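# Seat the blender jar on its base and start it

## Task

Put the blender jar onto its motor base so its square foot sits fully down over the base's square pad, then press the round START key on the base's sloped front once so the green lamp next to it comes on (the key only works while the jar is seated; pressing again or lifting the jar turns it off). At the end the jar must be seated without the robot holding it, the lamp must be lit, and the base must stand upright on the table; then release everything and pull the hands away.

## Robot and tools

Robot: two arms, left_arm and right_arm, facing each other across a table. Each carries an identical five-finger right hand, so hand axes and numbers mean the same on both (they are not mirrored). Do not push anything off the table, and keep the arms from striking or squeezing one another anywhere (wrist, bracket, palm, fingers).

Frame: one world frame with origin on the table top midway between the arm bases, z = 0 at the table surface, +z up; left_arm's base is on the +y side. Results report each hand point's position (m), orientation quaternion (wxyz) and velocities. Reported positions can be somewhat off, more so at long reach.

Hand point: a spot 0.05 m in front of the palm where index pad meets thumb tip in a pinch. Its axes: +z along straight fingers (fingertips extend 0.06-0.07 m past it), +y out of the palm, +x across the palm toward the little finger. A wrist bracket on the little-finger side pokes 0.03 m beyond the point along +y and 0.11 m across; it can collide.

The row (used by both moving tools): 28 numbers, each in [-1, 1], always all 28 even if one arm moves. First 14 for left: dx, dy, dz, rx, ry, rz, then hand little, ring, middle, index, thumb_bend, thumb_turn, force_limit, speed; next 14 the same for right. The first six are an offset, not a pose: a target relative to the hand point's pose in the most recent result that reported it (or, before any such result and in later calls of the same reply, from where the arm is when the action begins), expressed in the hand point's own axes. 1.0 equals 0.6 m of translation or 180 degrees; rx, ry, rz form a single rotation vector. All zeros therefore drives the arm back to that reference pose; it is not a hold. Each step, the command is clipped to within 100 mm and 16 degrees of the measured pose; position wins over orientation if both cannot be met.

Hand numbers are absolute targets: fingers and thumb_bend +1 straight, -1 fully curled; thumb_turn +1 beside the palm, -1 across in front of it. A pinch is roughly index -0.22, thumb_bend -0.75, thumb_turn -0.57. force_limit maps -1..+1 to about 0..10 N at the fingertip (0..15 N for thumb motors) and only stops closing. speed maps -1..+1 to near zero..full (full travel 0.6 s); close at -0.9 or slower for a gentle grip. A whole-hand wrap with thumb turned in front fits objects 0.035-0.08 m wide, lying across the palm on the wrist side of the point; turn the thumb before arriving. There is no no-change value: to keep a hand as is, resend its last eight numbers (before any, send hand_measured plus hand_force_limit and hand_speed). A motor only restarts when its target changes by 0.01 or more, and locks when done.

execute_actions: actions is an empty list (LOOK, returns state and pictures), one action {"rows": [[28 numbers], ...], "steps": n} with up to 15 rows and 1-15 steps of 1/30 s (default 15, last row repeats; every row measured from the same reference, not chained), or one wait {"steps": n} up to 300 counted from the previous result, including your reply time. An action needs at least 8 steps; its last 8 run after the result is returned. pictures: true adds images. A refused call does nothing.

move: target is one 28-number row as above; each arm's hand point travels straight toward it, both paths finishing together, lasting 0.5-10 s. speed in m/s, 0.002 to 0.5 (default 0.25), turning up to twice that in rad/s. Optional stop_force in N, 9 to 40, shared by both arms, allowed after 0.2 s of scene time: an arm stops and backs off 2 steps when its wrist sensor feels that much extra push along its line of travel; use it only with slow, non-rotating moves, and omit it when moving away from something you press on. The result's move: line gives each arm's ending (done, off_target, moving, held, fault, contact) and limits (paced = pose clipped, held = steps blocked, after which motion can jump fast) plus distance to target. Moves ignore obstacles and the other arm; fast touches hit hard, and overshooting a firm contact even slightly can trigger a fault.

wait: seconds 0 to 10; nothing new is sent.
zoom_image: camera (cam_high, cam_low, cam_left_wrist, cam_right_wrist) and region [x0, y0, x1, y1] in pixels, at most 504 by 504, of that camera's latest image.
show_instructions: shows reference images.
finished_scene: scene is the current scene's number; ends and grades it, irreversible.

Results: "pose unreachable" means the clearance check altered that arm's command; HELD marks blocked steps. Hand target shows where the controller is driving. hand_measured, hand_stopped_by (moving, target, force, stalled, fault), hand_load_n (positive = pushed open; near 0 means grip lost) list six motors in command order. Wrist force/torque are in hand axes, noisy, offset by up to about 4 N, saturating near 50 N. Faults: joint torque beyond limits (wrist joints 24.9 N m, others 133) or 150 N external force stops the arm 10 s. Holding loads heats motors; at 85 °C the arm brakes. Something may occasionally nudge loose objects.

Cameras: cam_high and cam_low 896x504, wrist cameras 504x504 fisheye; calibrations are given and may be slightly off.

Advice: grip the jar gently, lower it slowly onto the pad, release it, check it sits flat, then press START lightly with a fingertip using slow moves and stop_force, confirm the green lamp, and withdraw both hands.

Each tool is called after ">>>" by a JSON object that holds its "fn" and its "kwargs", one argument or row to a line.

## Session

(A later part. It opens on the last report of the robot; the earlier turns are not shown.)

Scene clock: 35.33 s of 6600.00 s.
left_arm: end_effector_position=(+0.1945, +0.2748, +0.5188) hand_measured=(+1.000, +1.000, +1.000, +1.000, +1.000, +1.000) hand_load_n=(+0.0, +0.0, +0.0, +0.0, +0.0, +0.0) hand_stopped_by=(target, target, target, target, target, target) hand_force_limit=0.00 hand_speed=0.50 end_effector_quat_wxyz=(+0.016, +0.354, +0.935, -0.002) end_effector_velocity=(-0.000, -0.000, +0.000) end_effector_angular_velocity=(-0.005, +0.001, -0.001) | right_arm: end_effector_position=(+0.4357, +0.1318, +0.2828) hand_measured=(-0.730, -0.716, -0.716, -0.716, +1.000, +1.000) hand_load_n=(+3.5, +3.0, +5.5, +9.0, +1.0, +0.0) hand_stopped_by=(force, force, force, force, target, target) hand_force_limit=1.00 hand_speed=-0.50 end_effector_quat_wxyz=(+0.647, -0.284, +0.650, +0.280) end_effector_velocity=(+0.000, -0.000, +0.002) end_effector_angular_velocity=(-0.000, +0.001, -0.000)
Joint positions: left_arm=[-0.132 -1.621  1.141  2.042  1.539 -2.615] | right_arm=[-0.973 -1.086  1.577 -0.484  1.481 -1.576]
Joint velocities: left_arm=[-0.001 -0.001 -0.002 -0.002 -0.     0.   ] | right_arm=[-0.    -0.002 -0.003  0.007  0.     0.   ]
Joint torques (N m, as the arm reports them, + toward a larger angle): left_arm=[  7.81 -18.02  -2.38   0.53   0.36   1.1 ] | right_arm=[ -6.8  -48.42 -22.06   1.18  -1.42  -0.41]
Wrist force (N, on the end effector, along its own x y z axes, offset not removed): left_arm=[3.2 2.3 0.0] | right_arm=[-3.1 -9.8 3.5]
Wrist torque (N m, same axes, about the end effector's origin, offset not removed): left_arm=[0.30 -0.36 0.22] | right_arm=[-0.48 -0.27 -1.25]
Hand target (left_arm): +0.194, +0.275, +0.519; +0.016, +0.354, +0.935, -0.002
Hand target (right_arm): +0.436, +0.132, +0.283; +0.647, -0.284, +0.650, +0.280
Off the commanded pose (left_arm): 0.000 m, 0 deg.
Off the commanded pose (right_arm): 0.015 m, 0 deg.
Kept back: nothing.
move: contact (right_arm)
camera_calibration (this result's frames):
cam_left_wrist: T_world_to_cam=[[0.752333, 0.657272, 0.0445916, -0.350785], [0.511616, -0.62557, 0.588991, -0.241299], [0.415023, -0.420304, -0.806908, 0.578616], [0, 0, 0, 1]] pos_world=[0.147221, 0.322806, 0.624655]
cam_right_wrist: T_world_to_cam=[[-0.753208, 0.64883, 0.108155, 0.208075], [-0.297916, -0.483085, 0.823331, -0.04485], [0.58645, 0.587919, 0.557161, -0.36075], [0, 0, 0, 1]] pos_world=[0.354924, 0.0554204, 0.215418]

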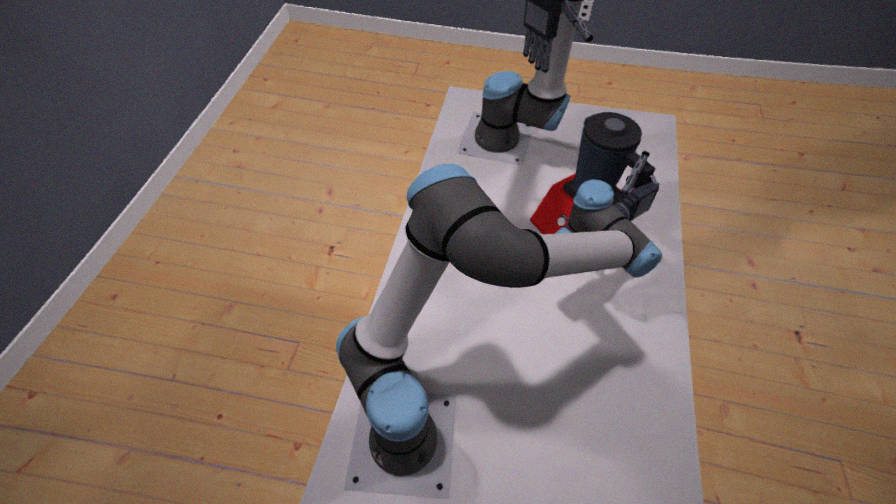

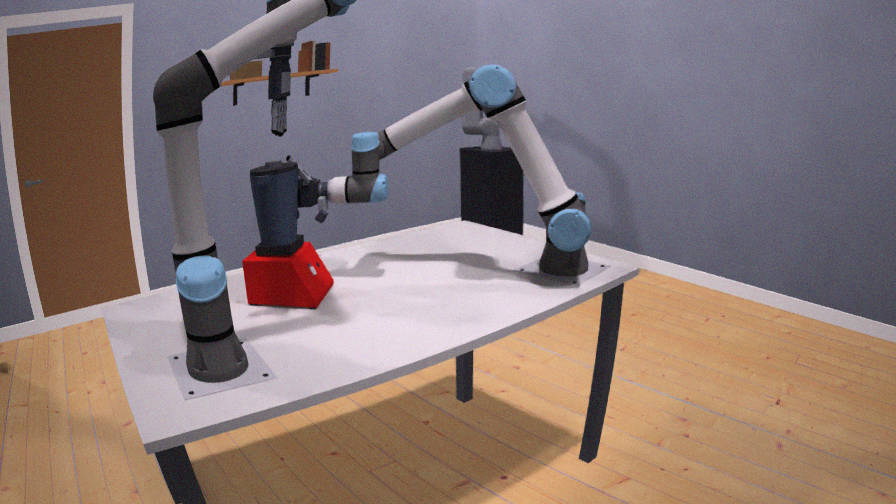

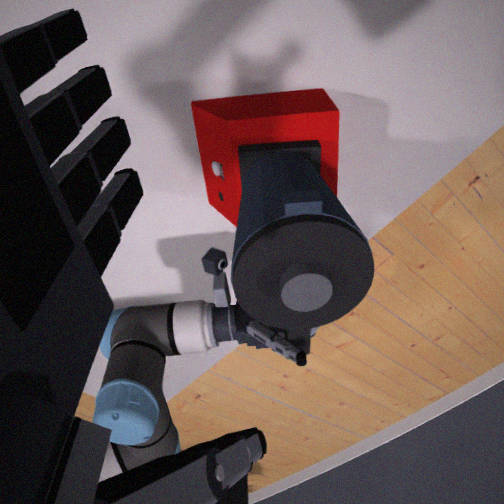

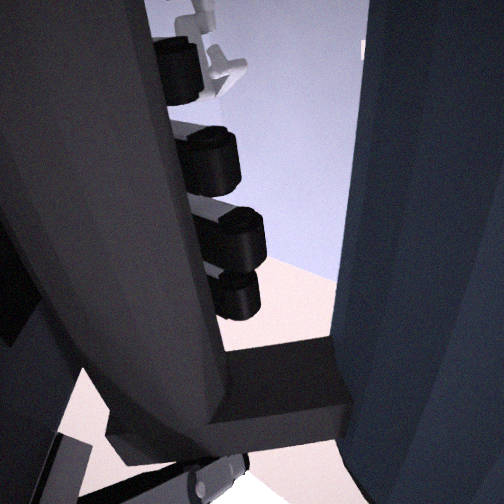

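One more shift, then release.

>>> {"fn": "move", "kwargs": {
  "target": [0,0,0,0,0,0,1,1,1,1,1,1,0,0.5,-0.001,-0.003,0.001,0,0,0,-1,-1,-1,-1,1,1,1,-0.5],
  "speed": 0.005
}}

>>> {"fn": "move", "kwargs": {
  "target": [0,0,0,0,0,0,1,1,1,1,1,1,0,0.5,0.03,0,0,0,0,0,-1,-1,-1,-1,1,1,1,-0.5],
  "speed": 0.005,
  "stop_force": 10
}}

>>> {"fn": "move", "kwargs": {
  "target": [0,0,0,0,0,0,1,1,1,1,1,1,0,0.5,0,0,0,0,0,0,1,1,1,1,1,1,0,0]
}}

>>> {"fn": "move", "kwargs": {
  "target": [0,0,0,0,0,0,1,1,1,1,1,1,0,0.5,-0.01,-0.12,0,0,0,0,1,1,1,1,1,1,0,0],
  "speed": 0.06
}}

>>> {"fn": "zoom_image", "kwargs": {
  "camera": "cam_low",
  "region": [230, 200, 350, 290]
}}

Scene clock: 36.50 s of 6600.00 s.
left_arm: end_effector_position=(+0.1945, +0.2748, +0.5188) hand_measured=(+1.000, +1.000, +1.000, +1.000, +1.000, +1.000) hand_load_n=(+0.0, +0.0, +0.0, +0.0, +0.0, +0.0) hand_stopped_by=(target, target, target, target, target, target) hand_force_limit=0.00 hand_speed=0.50 end_effector_quat_wxyz=(+0.016, +0.354, +0.935, -0.002) end_effector_velocity=(+0.000, -0.001, -0.000) end_effector_angular_velocity=(-0.001, -0.000, +0.001) | right_arm: end_effector_position=(+0.4373, +0.1311, +0.2834) hand_measured=(-0.730, -0.716, -0.716, -0.716, +1.000, +1.000) hand_load_n=(+4.0, +3.5, +5.5, +9.0, +1.0, +0.0) hand_stopped_by=(force, force, force, force, target, target) hand_force_limit=1.00 hand_speed=-0.50 end_effector_quat_wxyz=(+0.647, -0.284, +0.650, +0.280) end_effector_velocity=(+0.001, -0.000, -0.001) end_effector_angular_velocity=(-0.001, +0.001, -0.000)
Joint positions: left_arm=[-0.132 -1.621  1.141  2.042  1.539 -2.615] | right_arm=[-0.976 -1.086  1.575 -0.482  1.478 -1.576]
Joint velocities: left_arm=[ 0.001  0.002 -0.001 -0.001 -0.001  0.   ] | right_arm=[-0.001  0.001 -0.     0.    -0.001  0.   ]
Joint torques (N m, as the arm reports them, + toward a larger angle): left_arm=[  8.33 -17.8   -3.12   0.54   0.39   1.1 ] | right_arm=[-18.92 -43.12 -32.14  -2.41  -0.39  -0.48]
Wrist force (N, on the end effector, along its own x y z axes, offset not removed): left_arm=[3.3 3.5 1.7] | right_arm=[12.0 3.8 0.0]
Wrist torque (N m, same axes, about the end effector's origin, offset not removed): left_arm=[0.41 -0.50 0.27] | right_arm=[0.16 -0.83 -0.02]
Hand target (left_arm): +0.194, +0.275, +0.519; +0.016, +0.354, +0.935, -0.002
Hand target (right_arm): +0.437, +0.131, +0.283; +0.647, -0.284, +0.650, +0.280
Off the commanded pose (left_arm): 0.000 m, 0 deg.
Off the commanded pose (right_arm): 0.000 m, 0 deg.
Kept back: nothing.
move: done
camera_calibration (this result's frames):
cam_left_wrist: T_world_to_cam=[[0.752333, 0.657272, 0.0445914, -0.350785], [0.511616, -0.62557, 0.588991, -0.241299], [0.415022, -0.420304, -0.806908, 0.578616], [0, 0, 0, 1]] pos_world=[0.147221, 0.322806, 0.624655]
cam_right_wrist: T_world_to_cam=[[-0.753275, 0.648749, 0.108177, 0.209698], [-0.29785, -0.483127, 0.823331, -0.0452265], [0.586398, 0.587974, 0.557157, -0.361574], [0, 0, 0, 1]] pos_world=[0.356516, 0.0547052, 0.216006]

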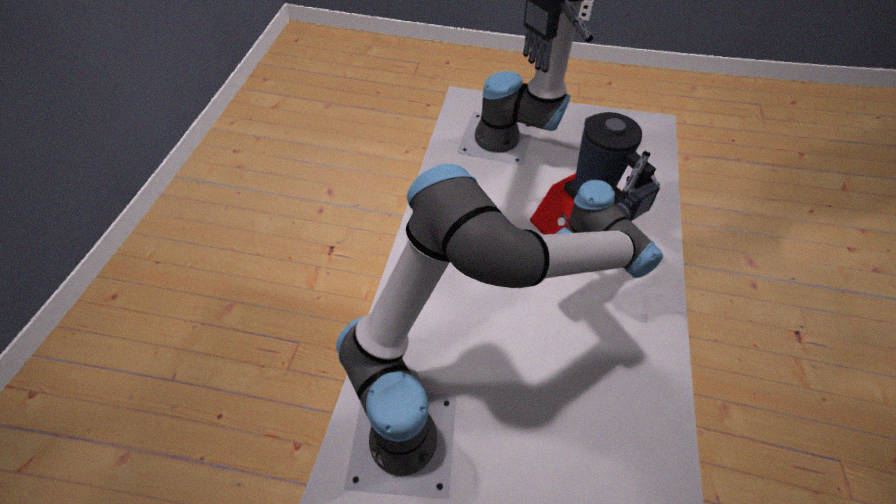

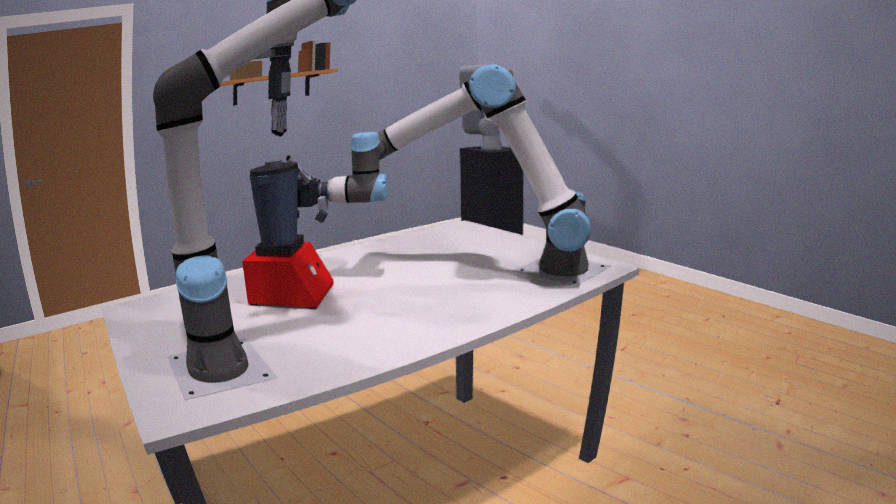

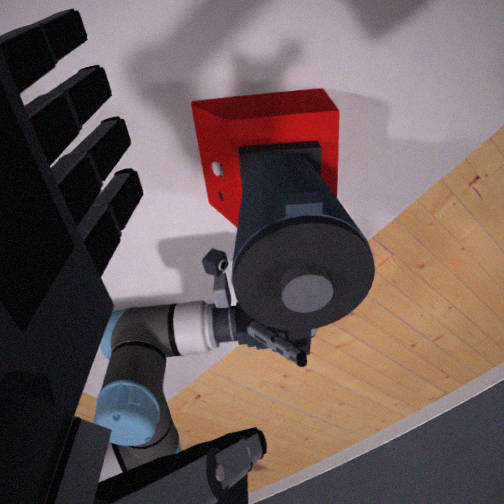

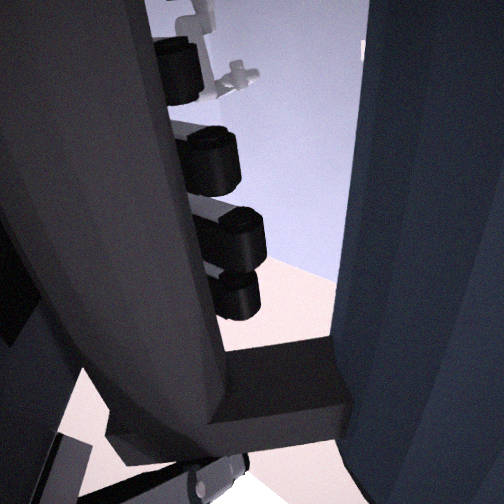

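Scene clock: 37.93 s of 6600.00 s.
left_arm: end_effector_position=(+0.1945, +0.2748, +0.5188) hand_measured=(+1.000, +1.000, +1.000, +1.000, +1.000, +1.000) hand_load_n=(+0.0, +0.0, +0.0, +0.0, +0.0, +0.0) hand_stopped_by=(target, target, target, target, target, target) hand_force_limit=0.00 hand_speed=0.50 end_effector_quat_wxyz=(+0.016, +0.354, +0.935, -0.002) end_effector_velocity=(+0.000, +0.001, +0.000) end_effector_angular_velocity=(+0.001, -0.000, -0.000) | right_arm: end_effector_position=(+0.4373, +0.1310, +0.2780) hand_measured=(-0.730, -0.716, -0.716, -0.716, +1.000, +1.000) hand_load_n=(+4.5, +3.5, +5.5, +8.5, +1.0, +0.5) hand_stopped_by=(force, force, force, force, target, target) hand_force_limit=1.00 hand_speed=-0.50 end_effector_quat_wxyz=(+0.647, -0.284, +0.650, +0.280) end_effector_velocity=(-0.000, +0.000, +0.003) end_effector_angular_velocity=(-0.000, -0.001, +0.001)
Joint positions: left_arm=[-0.132 -1.621  1.141  2.042  1.539 -2.615] | right_arm=[-0.976 -1.08   1.581 -0.494  1.478 -1.576]
Joint velocities: left_arm=[-0.    -0.001  0.001  0.001 -0.     0.   ] | right_arm=[ 0.    -0.003 -0.004  0.006 -0.    -0.001]
Joint torques (N m, as the arm reports them, + toward a larger angle): left_arm=[  8.03 -18.31  -2.19   0.64   0.22   1.14] | right_arm=[-10.73 -50.19 -25.14   0.74   0.2   -1.42]
Wrist force (N, on the end effector, along its own x y z axes, offset not removed): left_arm=[2.7 2.7 0.8] | right_arm=[-0.5 -2.1 -4.2]
Wrist torque (N m, same axes, about the end effector's origin, offset not removed): left_arm=[0.25 -0.34 0.20] | right_arm=[-0.01 -0.84 0.82]
Hand target (left_arm): +0.194, +0.275, +0.519; +0.016, +0.354, +0.935, -0.002
Hand target (right_arm): +0.437, +0.131, +0.278; +0.647, -0.284, +0.650, +0.280
Off the commanded pose (left_arm): 0.000 m, 0 deg.
Off the commanded pose (right_arm): 0.013 m, 0 deg.
Kept back: nothing.
move: contact (right_arm)
camera_calibration (this result's frames):
cam_left_wrist: T_world_to_cam=[[0.752333, 0.657272, 0.0445912, -0.350785], [0.511616, -0.62557, 0.588991, -0.241299], [0.415023, -0.420304, -0.806908, 0.578616], [0, 0, 0, 1]] pos_world=[0.147221, 0.322806, 0.624655]
cam_right_wrist: T_world_to_cam=[[-0.753231, 0.648798, 0.108184, 0.210287], [-0.297845, -0.483079, 0.823361, -0.0408878], [0.586456, 0.587959, 0.557112, -0.358587], [0, 0, 0, 1]] pos_world=[0.356512, 0.0546482, 0.210689]

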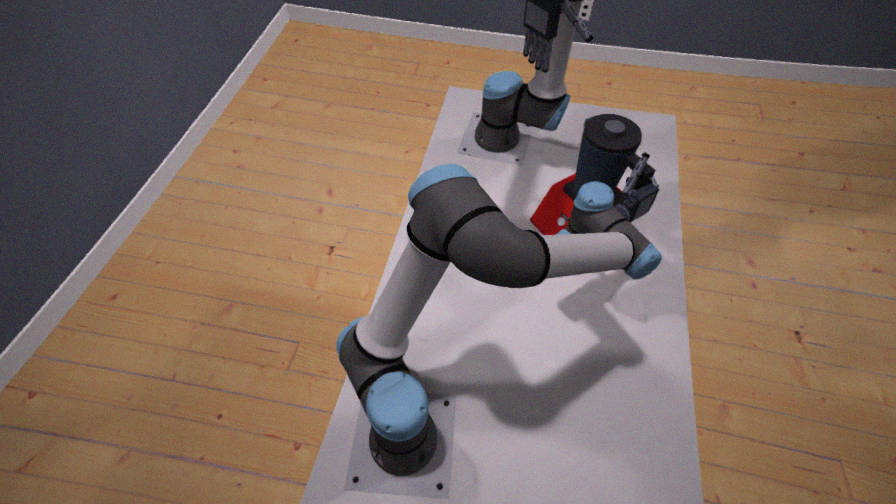

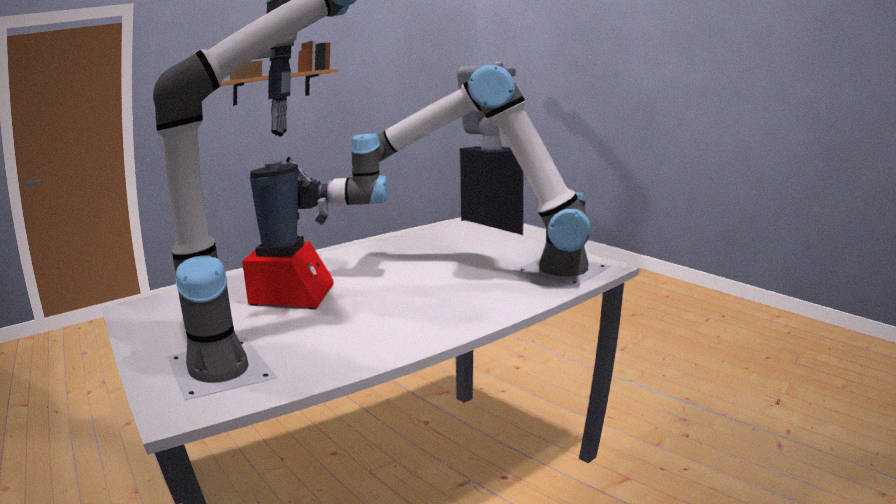

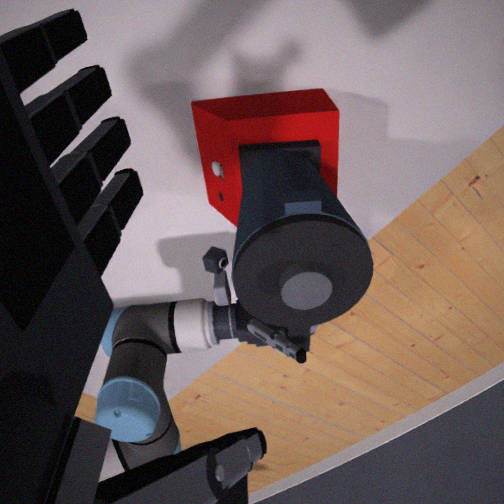

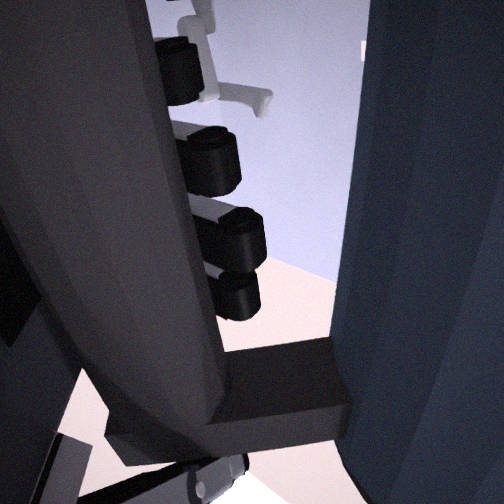

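Scene clock: 39.27 s of 6600.00 s.
left_arm: end_effector_position=(+0.1945, +0.2748, +0.5188) hand_measured=(+1.000, +1.000, +1.000, +1.000, +1.000, +1.000) hand_load_n=(+0.0, +0.0, +0.0, +0.0, +0.0, +0.0) hand_stopped_by=(target, target, target, target, target, target) hand_force_limit=0.00 hand_speed=0.50 end_effector_quat_wxyz=(+0.016, +0.354, +0.935, -0.002) end_effector_velocity=(-0.000, -0.000, +0.000) end_effector_angular_velocity=(-0.001, +0.000, -0.000) | right_arm: end_effector_position=(+0.4373, +0.1310, +0.2780) hand_measured=(+1.000, +1.000, +1.000, +1.000, +1.000, +1.000) hand_load_n=(+0.0, +0.0, +0.0, +0.0, +0.0, +0.0) hand_stopped_by=(target, target, target, target, target, target) hand_force_limit=0.00 hand_speed=0.00 end_effector_quat_wxyz=(+0.647, -0.284, +0.650, +0.280) end_effector_velocity=(+0.000, -0.001, -0.001) end_effector_angular_velocity=(-0.002, +0.001, -0.001)
Joint positions: left_arm=[-0.132 -1.621  1.141  2.042  1.539 -2.615] | right_arm=[-0.976 -1.08   1.581 -0.494  1.478 -1.576]
Joint velocities: left_arm=[-0.001 -0.    -0.    -0.     0.    -0.   ] | right_arm=[-0.001 -0.     0.001  0.     0.    -0.001]
Joint torques (N m, as the arm reports them, + toward a larger angle): left_arm=[  8.77 -17.98  -2.34   0.7    0.36   1.07] | right_arm=[-11.19 -34.54  -9.48  -3.27   0.33  -1.22]
Wrist force (N, on the end effector, along its own x y z axes, offset not removed): left_arm=[2.5 1.6 0.6] | right_arm=[2.0 0.5 0.4]
Wrist torque (N m, same axes, about the end effector's origin, offset not removed): left_arm=[0.12 -0.25 0.13] | right_arm=[0.21 -0.35 0.24]
Hand target (left_arm): +0.194, +0.275, +0.519; +0.016, +0.354, +0.935, -0.002
Hand target (right_arm): +0.437, +0.131, +0.278; +0.647, -0.284, +0.650, +0.280
Off the commanded pose (left_arm): 0.000 m, 0 deg.
Off the commanded pose (right_arm): 0.000 m, 0 deg.
Kept back: nothing.
move: done
camera_calibration (this result's frames):
cam_left_wrist: T_world_to_cam=[[0.752333, 0.657272, 0.044591, -0.350785], [0.511617, -0.62557, 0.588991, -0.241299], [0.415022, -0.420304, -0.806908, 0.578616], [0, 0, 0, 1]] pos_world=[0.147221, 0.322806, 0.624655]
cam_right_wrist: T_world_to_cam=[[-0.753231, 0.648798, 0.108184, 0.210287], [-0.297846, -0.483079, 0.823361, -0.0408876], [0.586456, 0.587959, 0.557112, -0.358587], [0, 0, 0, 1]] pos_world=[0.356512, 0.0546481, 0.210688]

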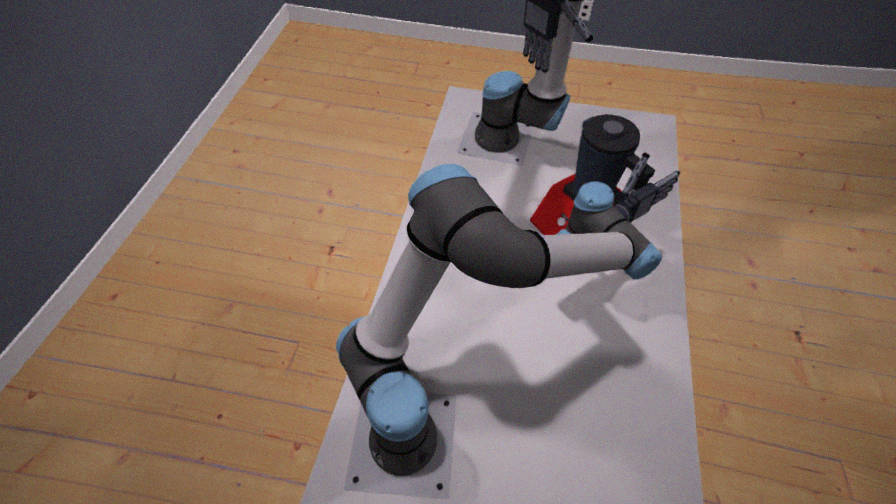

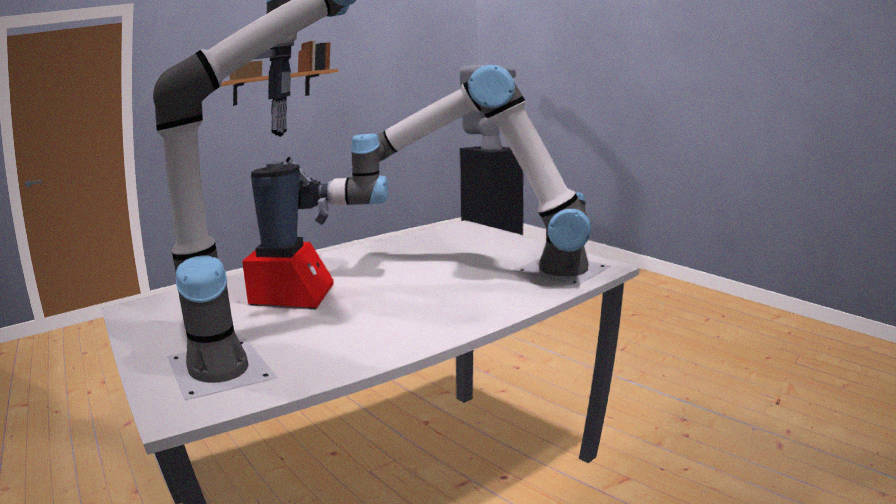

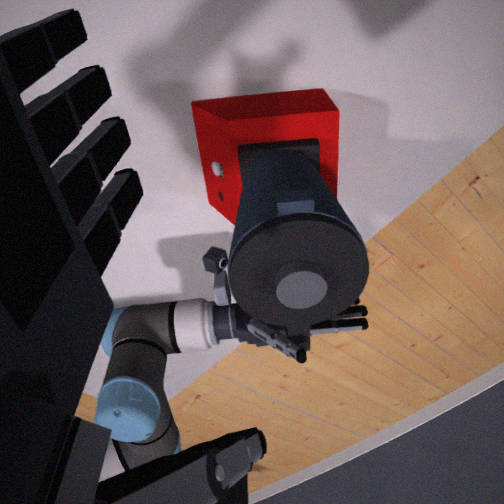

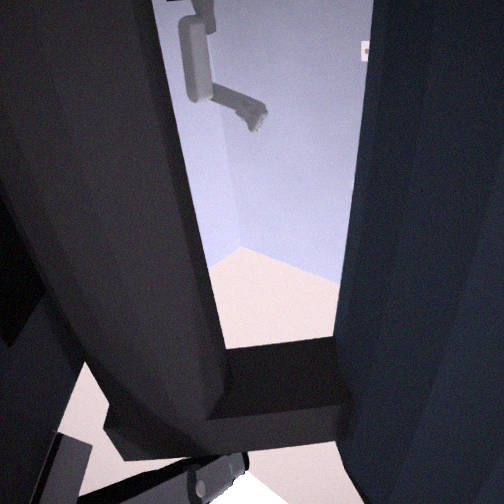

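Scene clock: 40.90 s of 6600.00 s.
left_arm: end_effector_position=(+0.1945, +0.2748, +0.5188) hand_measured=(+1.000, +1.000, +1.000, +1.000, +1.000, +1.000) hand_load_n=(+0.0, +0.0, +0.0, +0.0, +0.0, +0.0) hand_stopped_by=(target, target, target, target, target, target) hand_force_limit=0.00 hand_speed=0.50 end_effector_quat_wxyz=(+0.016, +0.354, +0.935, -0.002) end_effector_velocity=(-0.000, +0.000, -0.000) end_effector_angular_velocity=(+0.002, +0.000, -0.001) | right_arm: end_effector_position=(+0.4899, +0.0822, +0.2843) hand_measured=(+1.000, +1.000, +1.000, +1.000, +1.000, +1.000) hand_load_n=(+0.0, +0.0, +0.0, +0.0, +0.0, +0.0) hand_stopped_by=(target, target, target, target, target, target) hand_force_limit=0.00 hand_speed=0.00 end_effector_quat_wxyz=(+0.647, -0.284, +0.650, +0.280) end_effector_velocity=(+0.002, -0.001, +0.000) end_effector_angular_velocity=(+0.000, -0.000, +0.000)
Joint positions: left_arm=[-0.132 -1.621  1.141  2.042  1.539 -2.615] | right_arm=[-1.107 -1.1    1.594 -0.487  1.347 -1.576]
Joint velocities: left_arm=[-0.001 -0.     0.002  0.     0.    -0.   ] | right_arm=[-0.004 -0.    -0.    -0.    -0.004  0.   ]
Joint torques (N m, as the arm reports them, + toward a larger angle): left_arm=[  8.68 -17.2   -2.18   0.52   0.46   1.07] | right_arm=[-16.47 -52.19 -24.48  -0.25  -1.68  -1.89]
Wrist force (N, on the end effector, along its own x y z axes, offset not removed): left_arm=[2.5 2.4 0.9] | right_arm=[4.0 0.1 -0.5]
Wrist torque (N m, same axes, about the end effector's origin, offset not removed): left_arm=[0.25 -0.38 0.14] | right_arm=[0.15 -0.71 0.26]
Hand target (left_arm): +0.194, +0.275, +0.519; +0.016, +0.354, +0.935, -0.002
Hand target (right_arm): +0.490, +0.082, +0.284; +0.647, -0.284, +0.650, +0.280
Off the commanded pose (left_arm): 0.000 m, 0 deg.
Off the commanded pose (right_arm): 0.000 m, 0 deg.
Kept back: nothing.
move: done
camera_calibration (this result's frames):
cam_left_wrist: T_world_to_cam=[[0.752333, 0.657272, 0.0445911, -0.350785], [0.511617, -0.62557, 0.588991, -0.241299], [0.415023, -0.420304, -0.806908, 0.578616], [0, 0, 0, 1]] pos_world=[0.147221, 0.322806, 0.624655]
cam_right_wrist: T_world_to_cam=[[-0.753192, 0.648806, 0.108409, 0.280835], [-0.297717, -0.483189, 0.823343, -0.0540348], [0.586572, 0.58786, 0.557094, -0.364294], [0, 0, 0, 1]] pos_world=[0.40912, 0.00583676, 0.21699]

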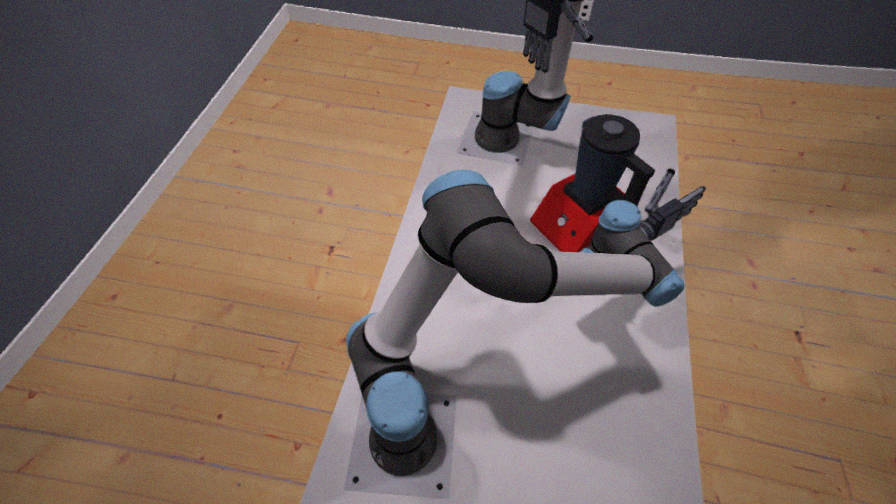

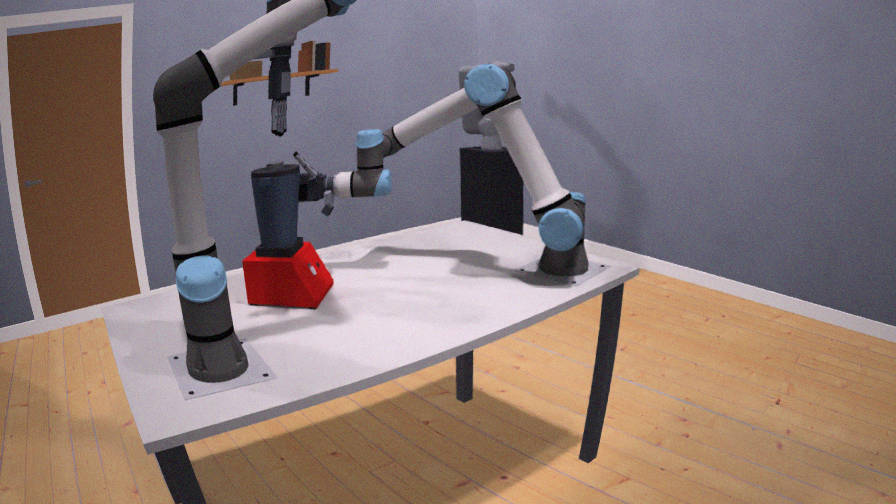

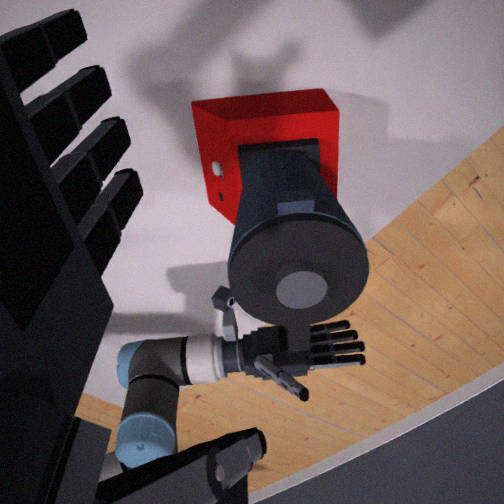

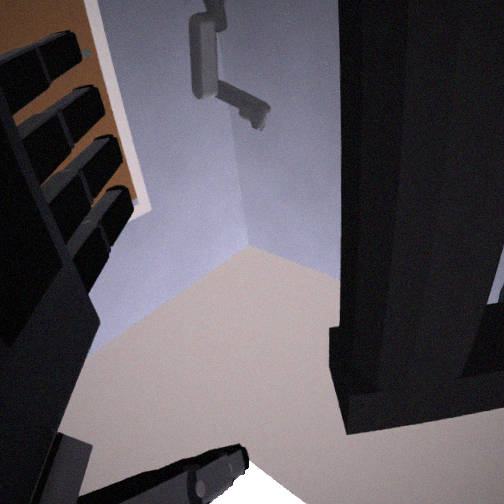

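Region (230, 200, 350, 290) of cam_low's 896x504 image, scaled by 4.200, with more detail than that image has; it fills the top 378 rows of this view, and the rest is white.

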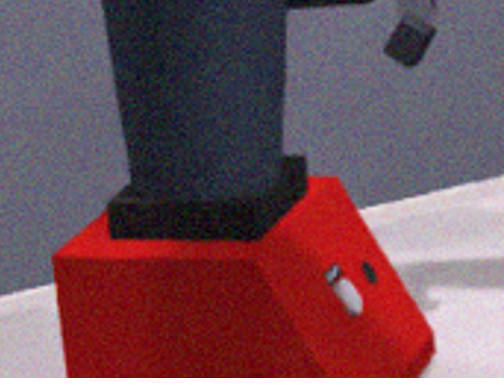

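>>> {"fn": "move", "kwargs": {
  "target": [0,0,0,0,0,0,1,1,1,1,1,1,0,0.5,0,0,-0.5,0,0.1667,0,1,1,1,1,1,1,0,0],
  "speed": 0.25
}}

>>> {"fn": "move", "kwargs": {
  "target": [0,0,0,0,0,0,1,1,1,1,1,1,0,0.5,0.161,0.382,0.294,0,0,0,-1,-1,-1,1,1,1,0,0.5],
  "speed": 0.2
}}

>>> {"fn": "zoom_image", "kwargs": {
  "camera": "cam_low",
  "region": [270, 220, 390, 310]
}}

>>> {"fn": "zoom_image", "kwargs": {
  "camera": "cam_left_wrist",
  "region": [130, 110, 260, 240]
}}

Scene clock: 43.83 s of 6600.00 s.
left_arm: end_effector_position=(+0.1945, +0.2748, +0.5188) hand_measured=(+1.000, +1.000, +1.000, +1.000, +1.000, +1.000) hand_load_n=(+0.0, +0.0, +0.0, +0.0, +0.0, +0.0) hand_stopped_by=(target, target, target, target, target, target) hand_force_limit=0.00 hand_speed=0.50 end_effector_quat_wxyz=(+0.016, +0.354, +0.935, -0.002) end_effector_velocity=(-0.000, +0.000, +0.000) end_effector_angular_velocity=(-0.000, +0.000, -0.001) | right_arm: end_effector_position=(+0.2858, -0.1375, +0.2863) hand_measured=(+1.000, +1.000, +1.000, +1.000, +1.000, +1.000) hand_load_n=(+0.0, +0.0, +0.0, +0.0, +0.0, +0.0) hand_stopped_by=(target, target, target, target, target, target) hand_force_limit=0.00 hand_speed=0.00 end_effector_quat_wxyz=(+0.456, -0.347, +0.795, +0.197) end_effector_velocity=(-0.001, -0.002, +0.001) end_effector_angular_velocity=(-0.003, -0.001, +0.002)
Joint positions: left_arm=[-0.132 -1.621  1.141  2.042  1.539 -2.615] | right_arm=[-1.354 -1.769  2.051  0.299  1.171 -1.826]
Joint velocities: left_arm=[-0.001 -0.001  0.     0.     0.     0.   ] | right_arm=[-0.007 -0.005  0.001  0.007 -0.005 -0.008]
Joint torques (N m, as the arm reports them, + toward a larger angle): left_arm=[  8.21 -18.76  -2.14   0.53   0.23   1.01] | right_arm=[-14.71 -19.22  -9.09   1.5   -1.96  -2.15]
Wrist force (N, on the end effector, along its own x y z axes, offset not removed): left_arm=[3.4 2.5 2.2] | right_arm=[4.7 -1.1 -0.6]
Wrist torque (N m, same axes, about the end effector's origin, offset not removed): left_arm=[0.15 -0.53 0.28] | right_arm=[-0.05 -0.61 0.31]
Hand target (left_arm): +0.194, +0.275, +0.519; +0.016, +0.354, +0.935, -0.002
Hand target (right_arm): +0.286, -0.138, +0.286; +0.456, -0.347, +0.795, +0.197
Off the commanded pose (left_arm): 0.000 m, 0 deg.
Off the commanded pose (right_arm): 0.000 m, 0 deg.
Kept back: nothing.
move: done
camera_calibration (this result's frames):
cam_left_wrist: T_world_to_cam=[[0.752333, 0.657272, 0.0445908, -0.350785], [0.511617, -0.62557, 0.588992, -0.241299], [0.415022, -0.420304, -0.806908, 0.578616], [0, 0, 0, 1]] pos_world=[0.147221, 0.322806, 0.624655]
cam_right_wrist: T_world_to_cam=[[-0.711485, 0.693672, 0.112287, 0.2626], [0.0328586, -0.126777, 0.991387, -0.316168], [0.701932, 0.709047, 0.0674066, 0.00738667], [0, 0, 0, 1]] pos_world=[0.19204, -0.227478, 0.28346]

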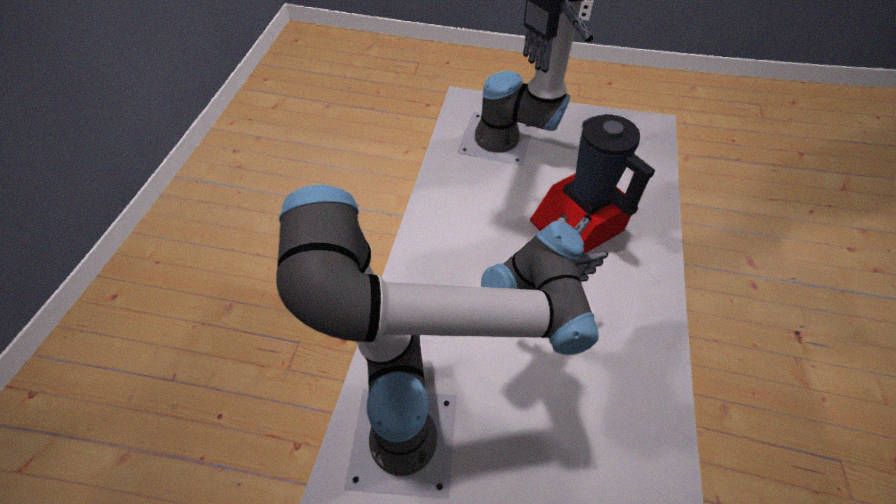

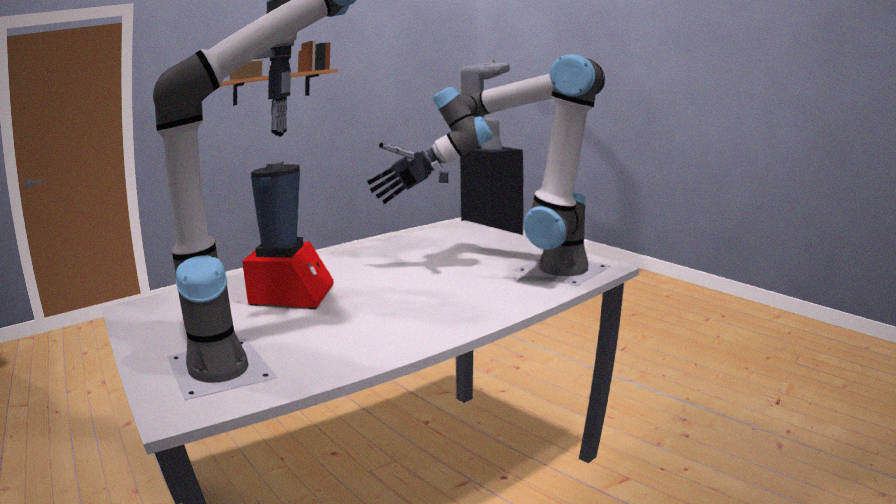

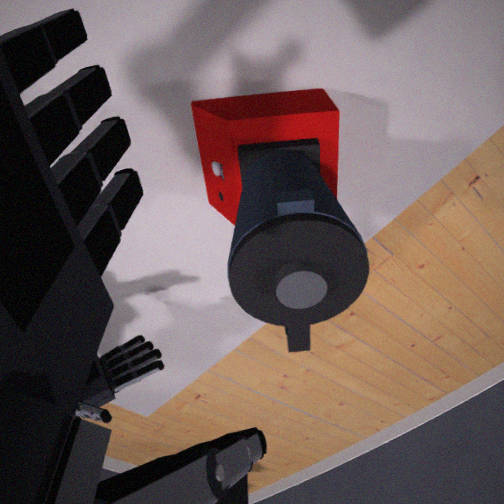

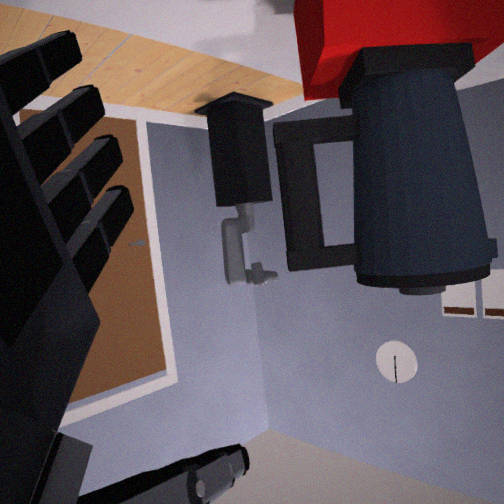

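Scene clock: 46.00 s of 6600.00 s.
left_arm: end_effector_position=(+0.1945, +0.2748, +0.5188) hand_measured=(+1.000, +1.000, +1.000, +1.000, +1.000, +1.000) hand_load_n=(+0.0, +0.0, +0.0, +0.0, +0.0, +0.0) hand_stopped_by=(target, target, target, target, target, target) hand_force_limit=0.00 hand_speed=0.50 end_effector_quat_wxyz=(+0.016, +0.354, +0.935, -0.002) end_effector_velocity=(-0.000, +0.001, +0.000) end_effector_angular_velocity=(-0.000, -0.000, -0.001) | right_arm: end_effector_position=(+0.1888, +0.0936, +0.1128) hand_measured=(-1.000, -1.000, -1.000, +1.000, +1.000, +1.000) hand_load_n=(+0.0, +0.0, +0.0, +0.0, +0.0, +0.0) hand_stopped_by=(target, target, target, target, target, target) hand_force_limit=0.00 hand_speed=0.50 end_effector_quat_wxyz=(+0.457, -0.347, +0.795, +0.196) end_effector_velocity=(-0.000, +0.002, -0.002) end_effector_angular_velocity=(-0.002, +0.000, -0.001)
Joint positions: left_arm=[-0.132 -1.621  1.141  2.042  1.539 -2.615] | right_arm=[-0.62  -1.144  1.84  -0.149  1.8   -1.44 ]
Joint velocities: left_arm=[-0.001 -0.001  0.     0.001 -0.     0.   ] | right_arm=[ 0.003  0.006 -0.005  0.001  0.003  0.001]
Joint torques (N m, as the arm reports them, + toward a larger angle): left_arm=[  7.19 -17.69  -3.2    0.56   0.3    1.25] | right_arm=[ 12.15 -28.65 -22.83   1.35   1.66   2.22]
Wrist force (N, on the end effector, along its own x y z axes, offset not removed): left_arm=[2.5 1.6 0.2] | right_arm=[0.7 -1.0 -0.5]
Wrist torque (N m, same axes, about the end effector's origin, offset not removed): left_arm=[0.25 -0.31 0.17] | right_arm=[0.02 -0.13 0.01]
Hand target (left_arm): +0.194, +0.275, +0.519; +0.016, +0.354, +0.935, -0.002
Hand target (right_arm): +0.189, +0.094, +0.113; +0.457, -0.347, +0.795, +0.196
Off the commanded pose (left_arm): 0.000 m, 0 deg.
Off the commanded pose (right_arm): 0.000 m, 0 deg.
Kept back: nothing.
move: done
camera_calibration (this result's frames):
cam_left_wrist: T_world_to_cam=[[0.752333, 0.657272, 0.0445907, -0.350785], [0.511617, -0.62557, 0.588991, -0.241299], [0.415022, -0.420304, -0.806908, 0.578616], [0, 0, 0, 1]] pos_world=[0.147221, 0.322806, 0.624655]
cam_right_wrist: T_world_to_cam=[[-0.711676, 0.693659, 0.11115, 0.0529048], [0.0316362, -0.126413, 0.991473, -0.111467], [0.701795, 0.709124, 0.0680207, -0.0767344], [0, 0, 0, 1]] pos_world=[0.0950293, 0.00362535, 0.109856]

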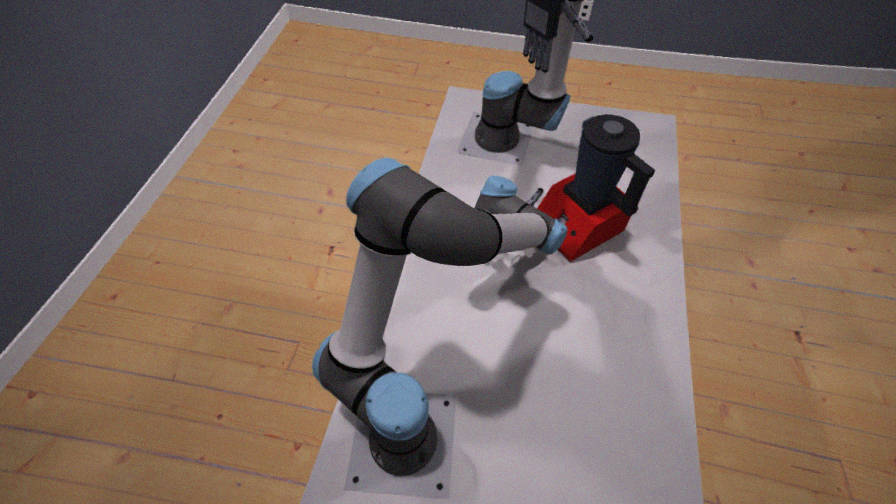

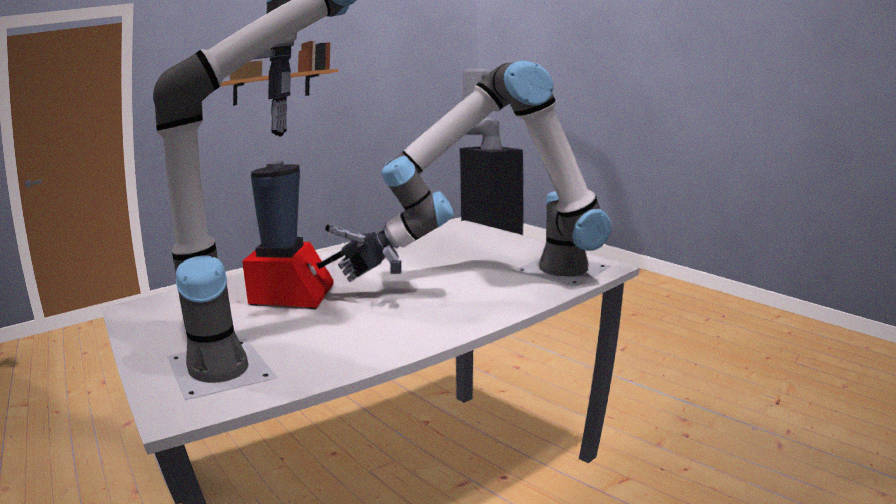

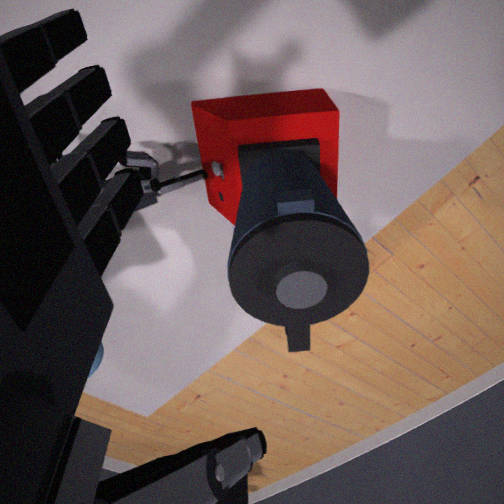

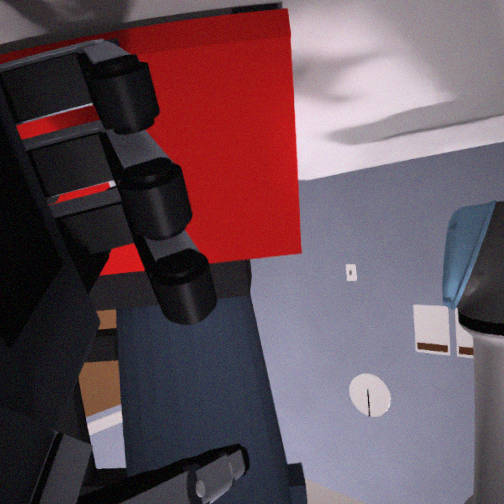

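Region (270, 220, 390, 310) of cam_low's 896x504 image, scaled by 4.200, with more detail than that image has; it fills the top 378 rows of this view, and the rest is white.

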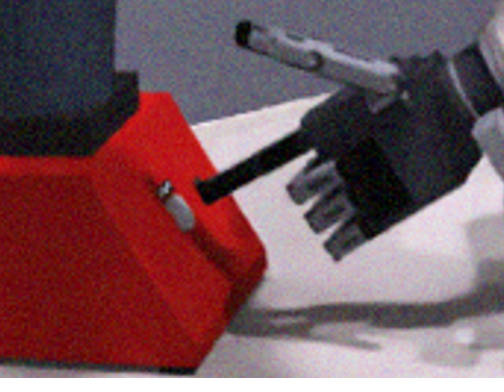

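Region (130, 110, 260, 240) of cam_left_wrist's 504x504 image, scaled by 3.877, with more detail than that image has.

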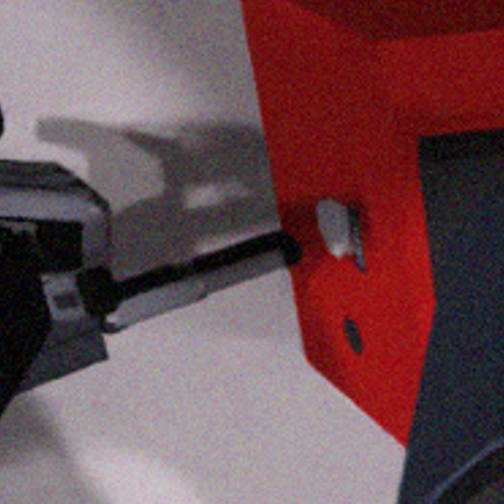

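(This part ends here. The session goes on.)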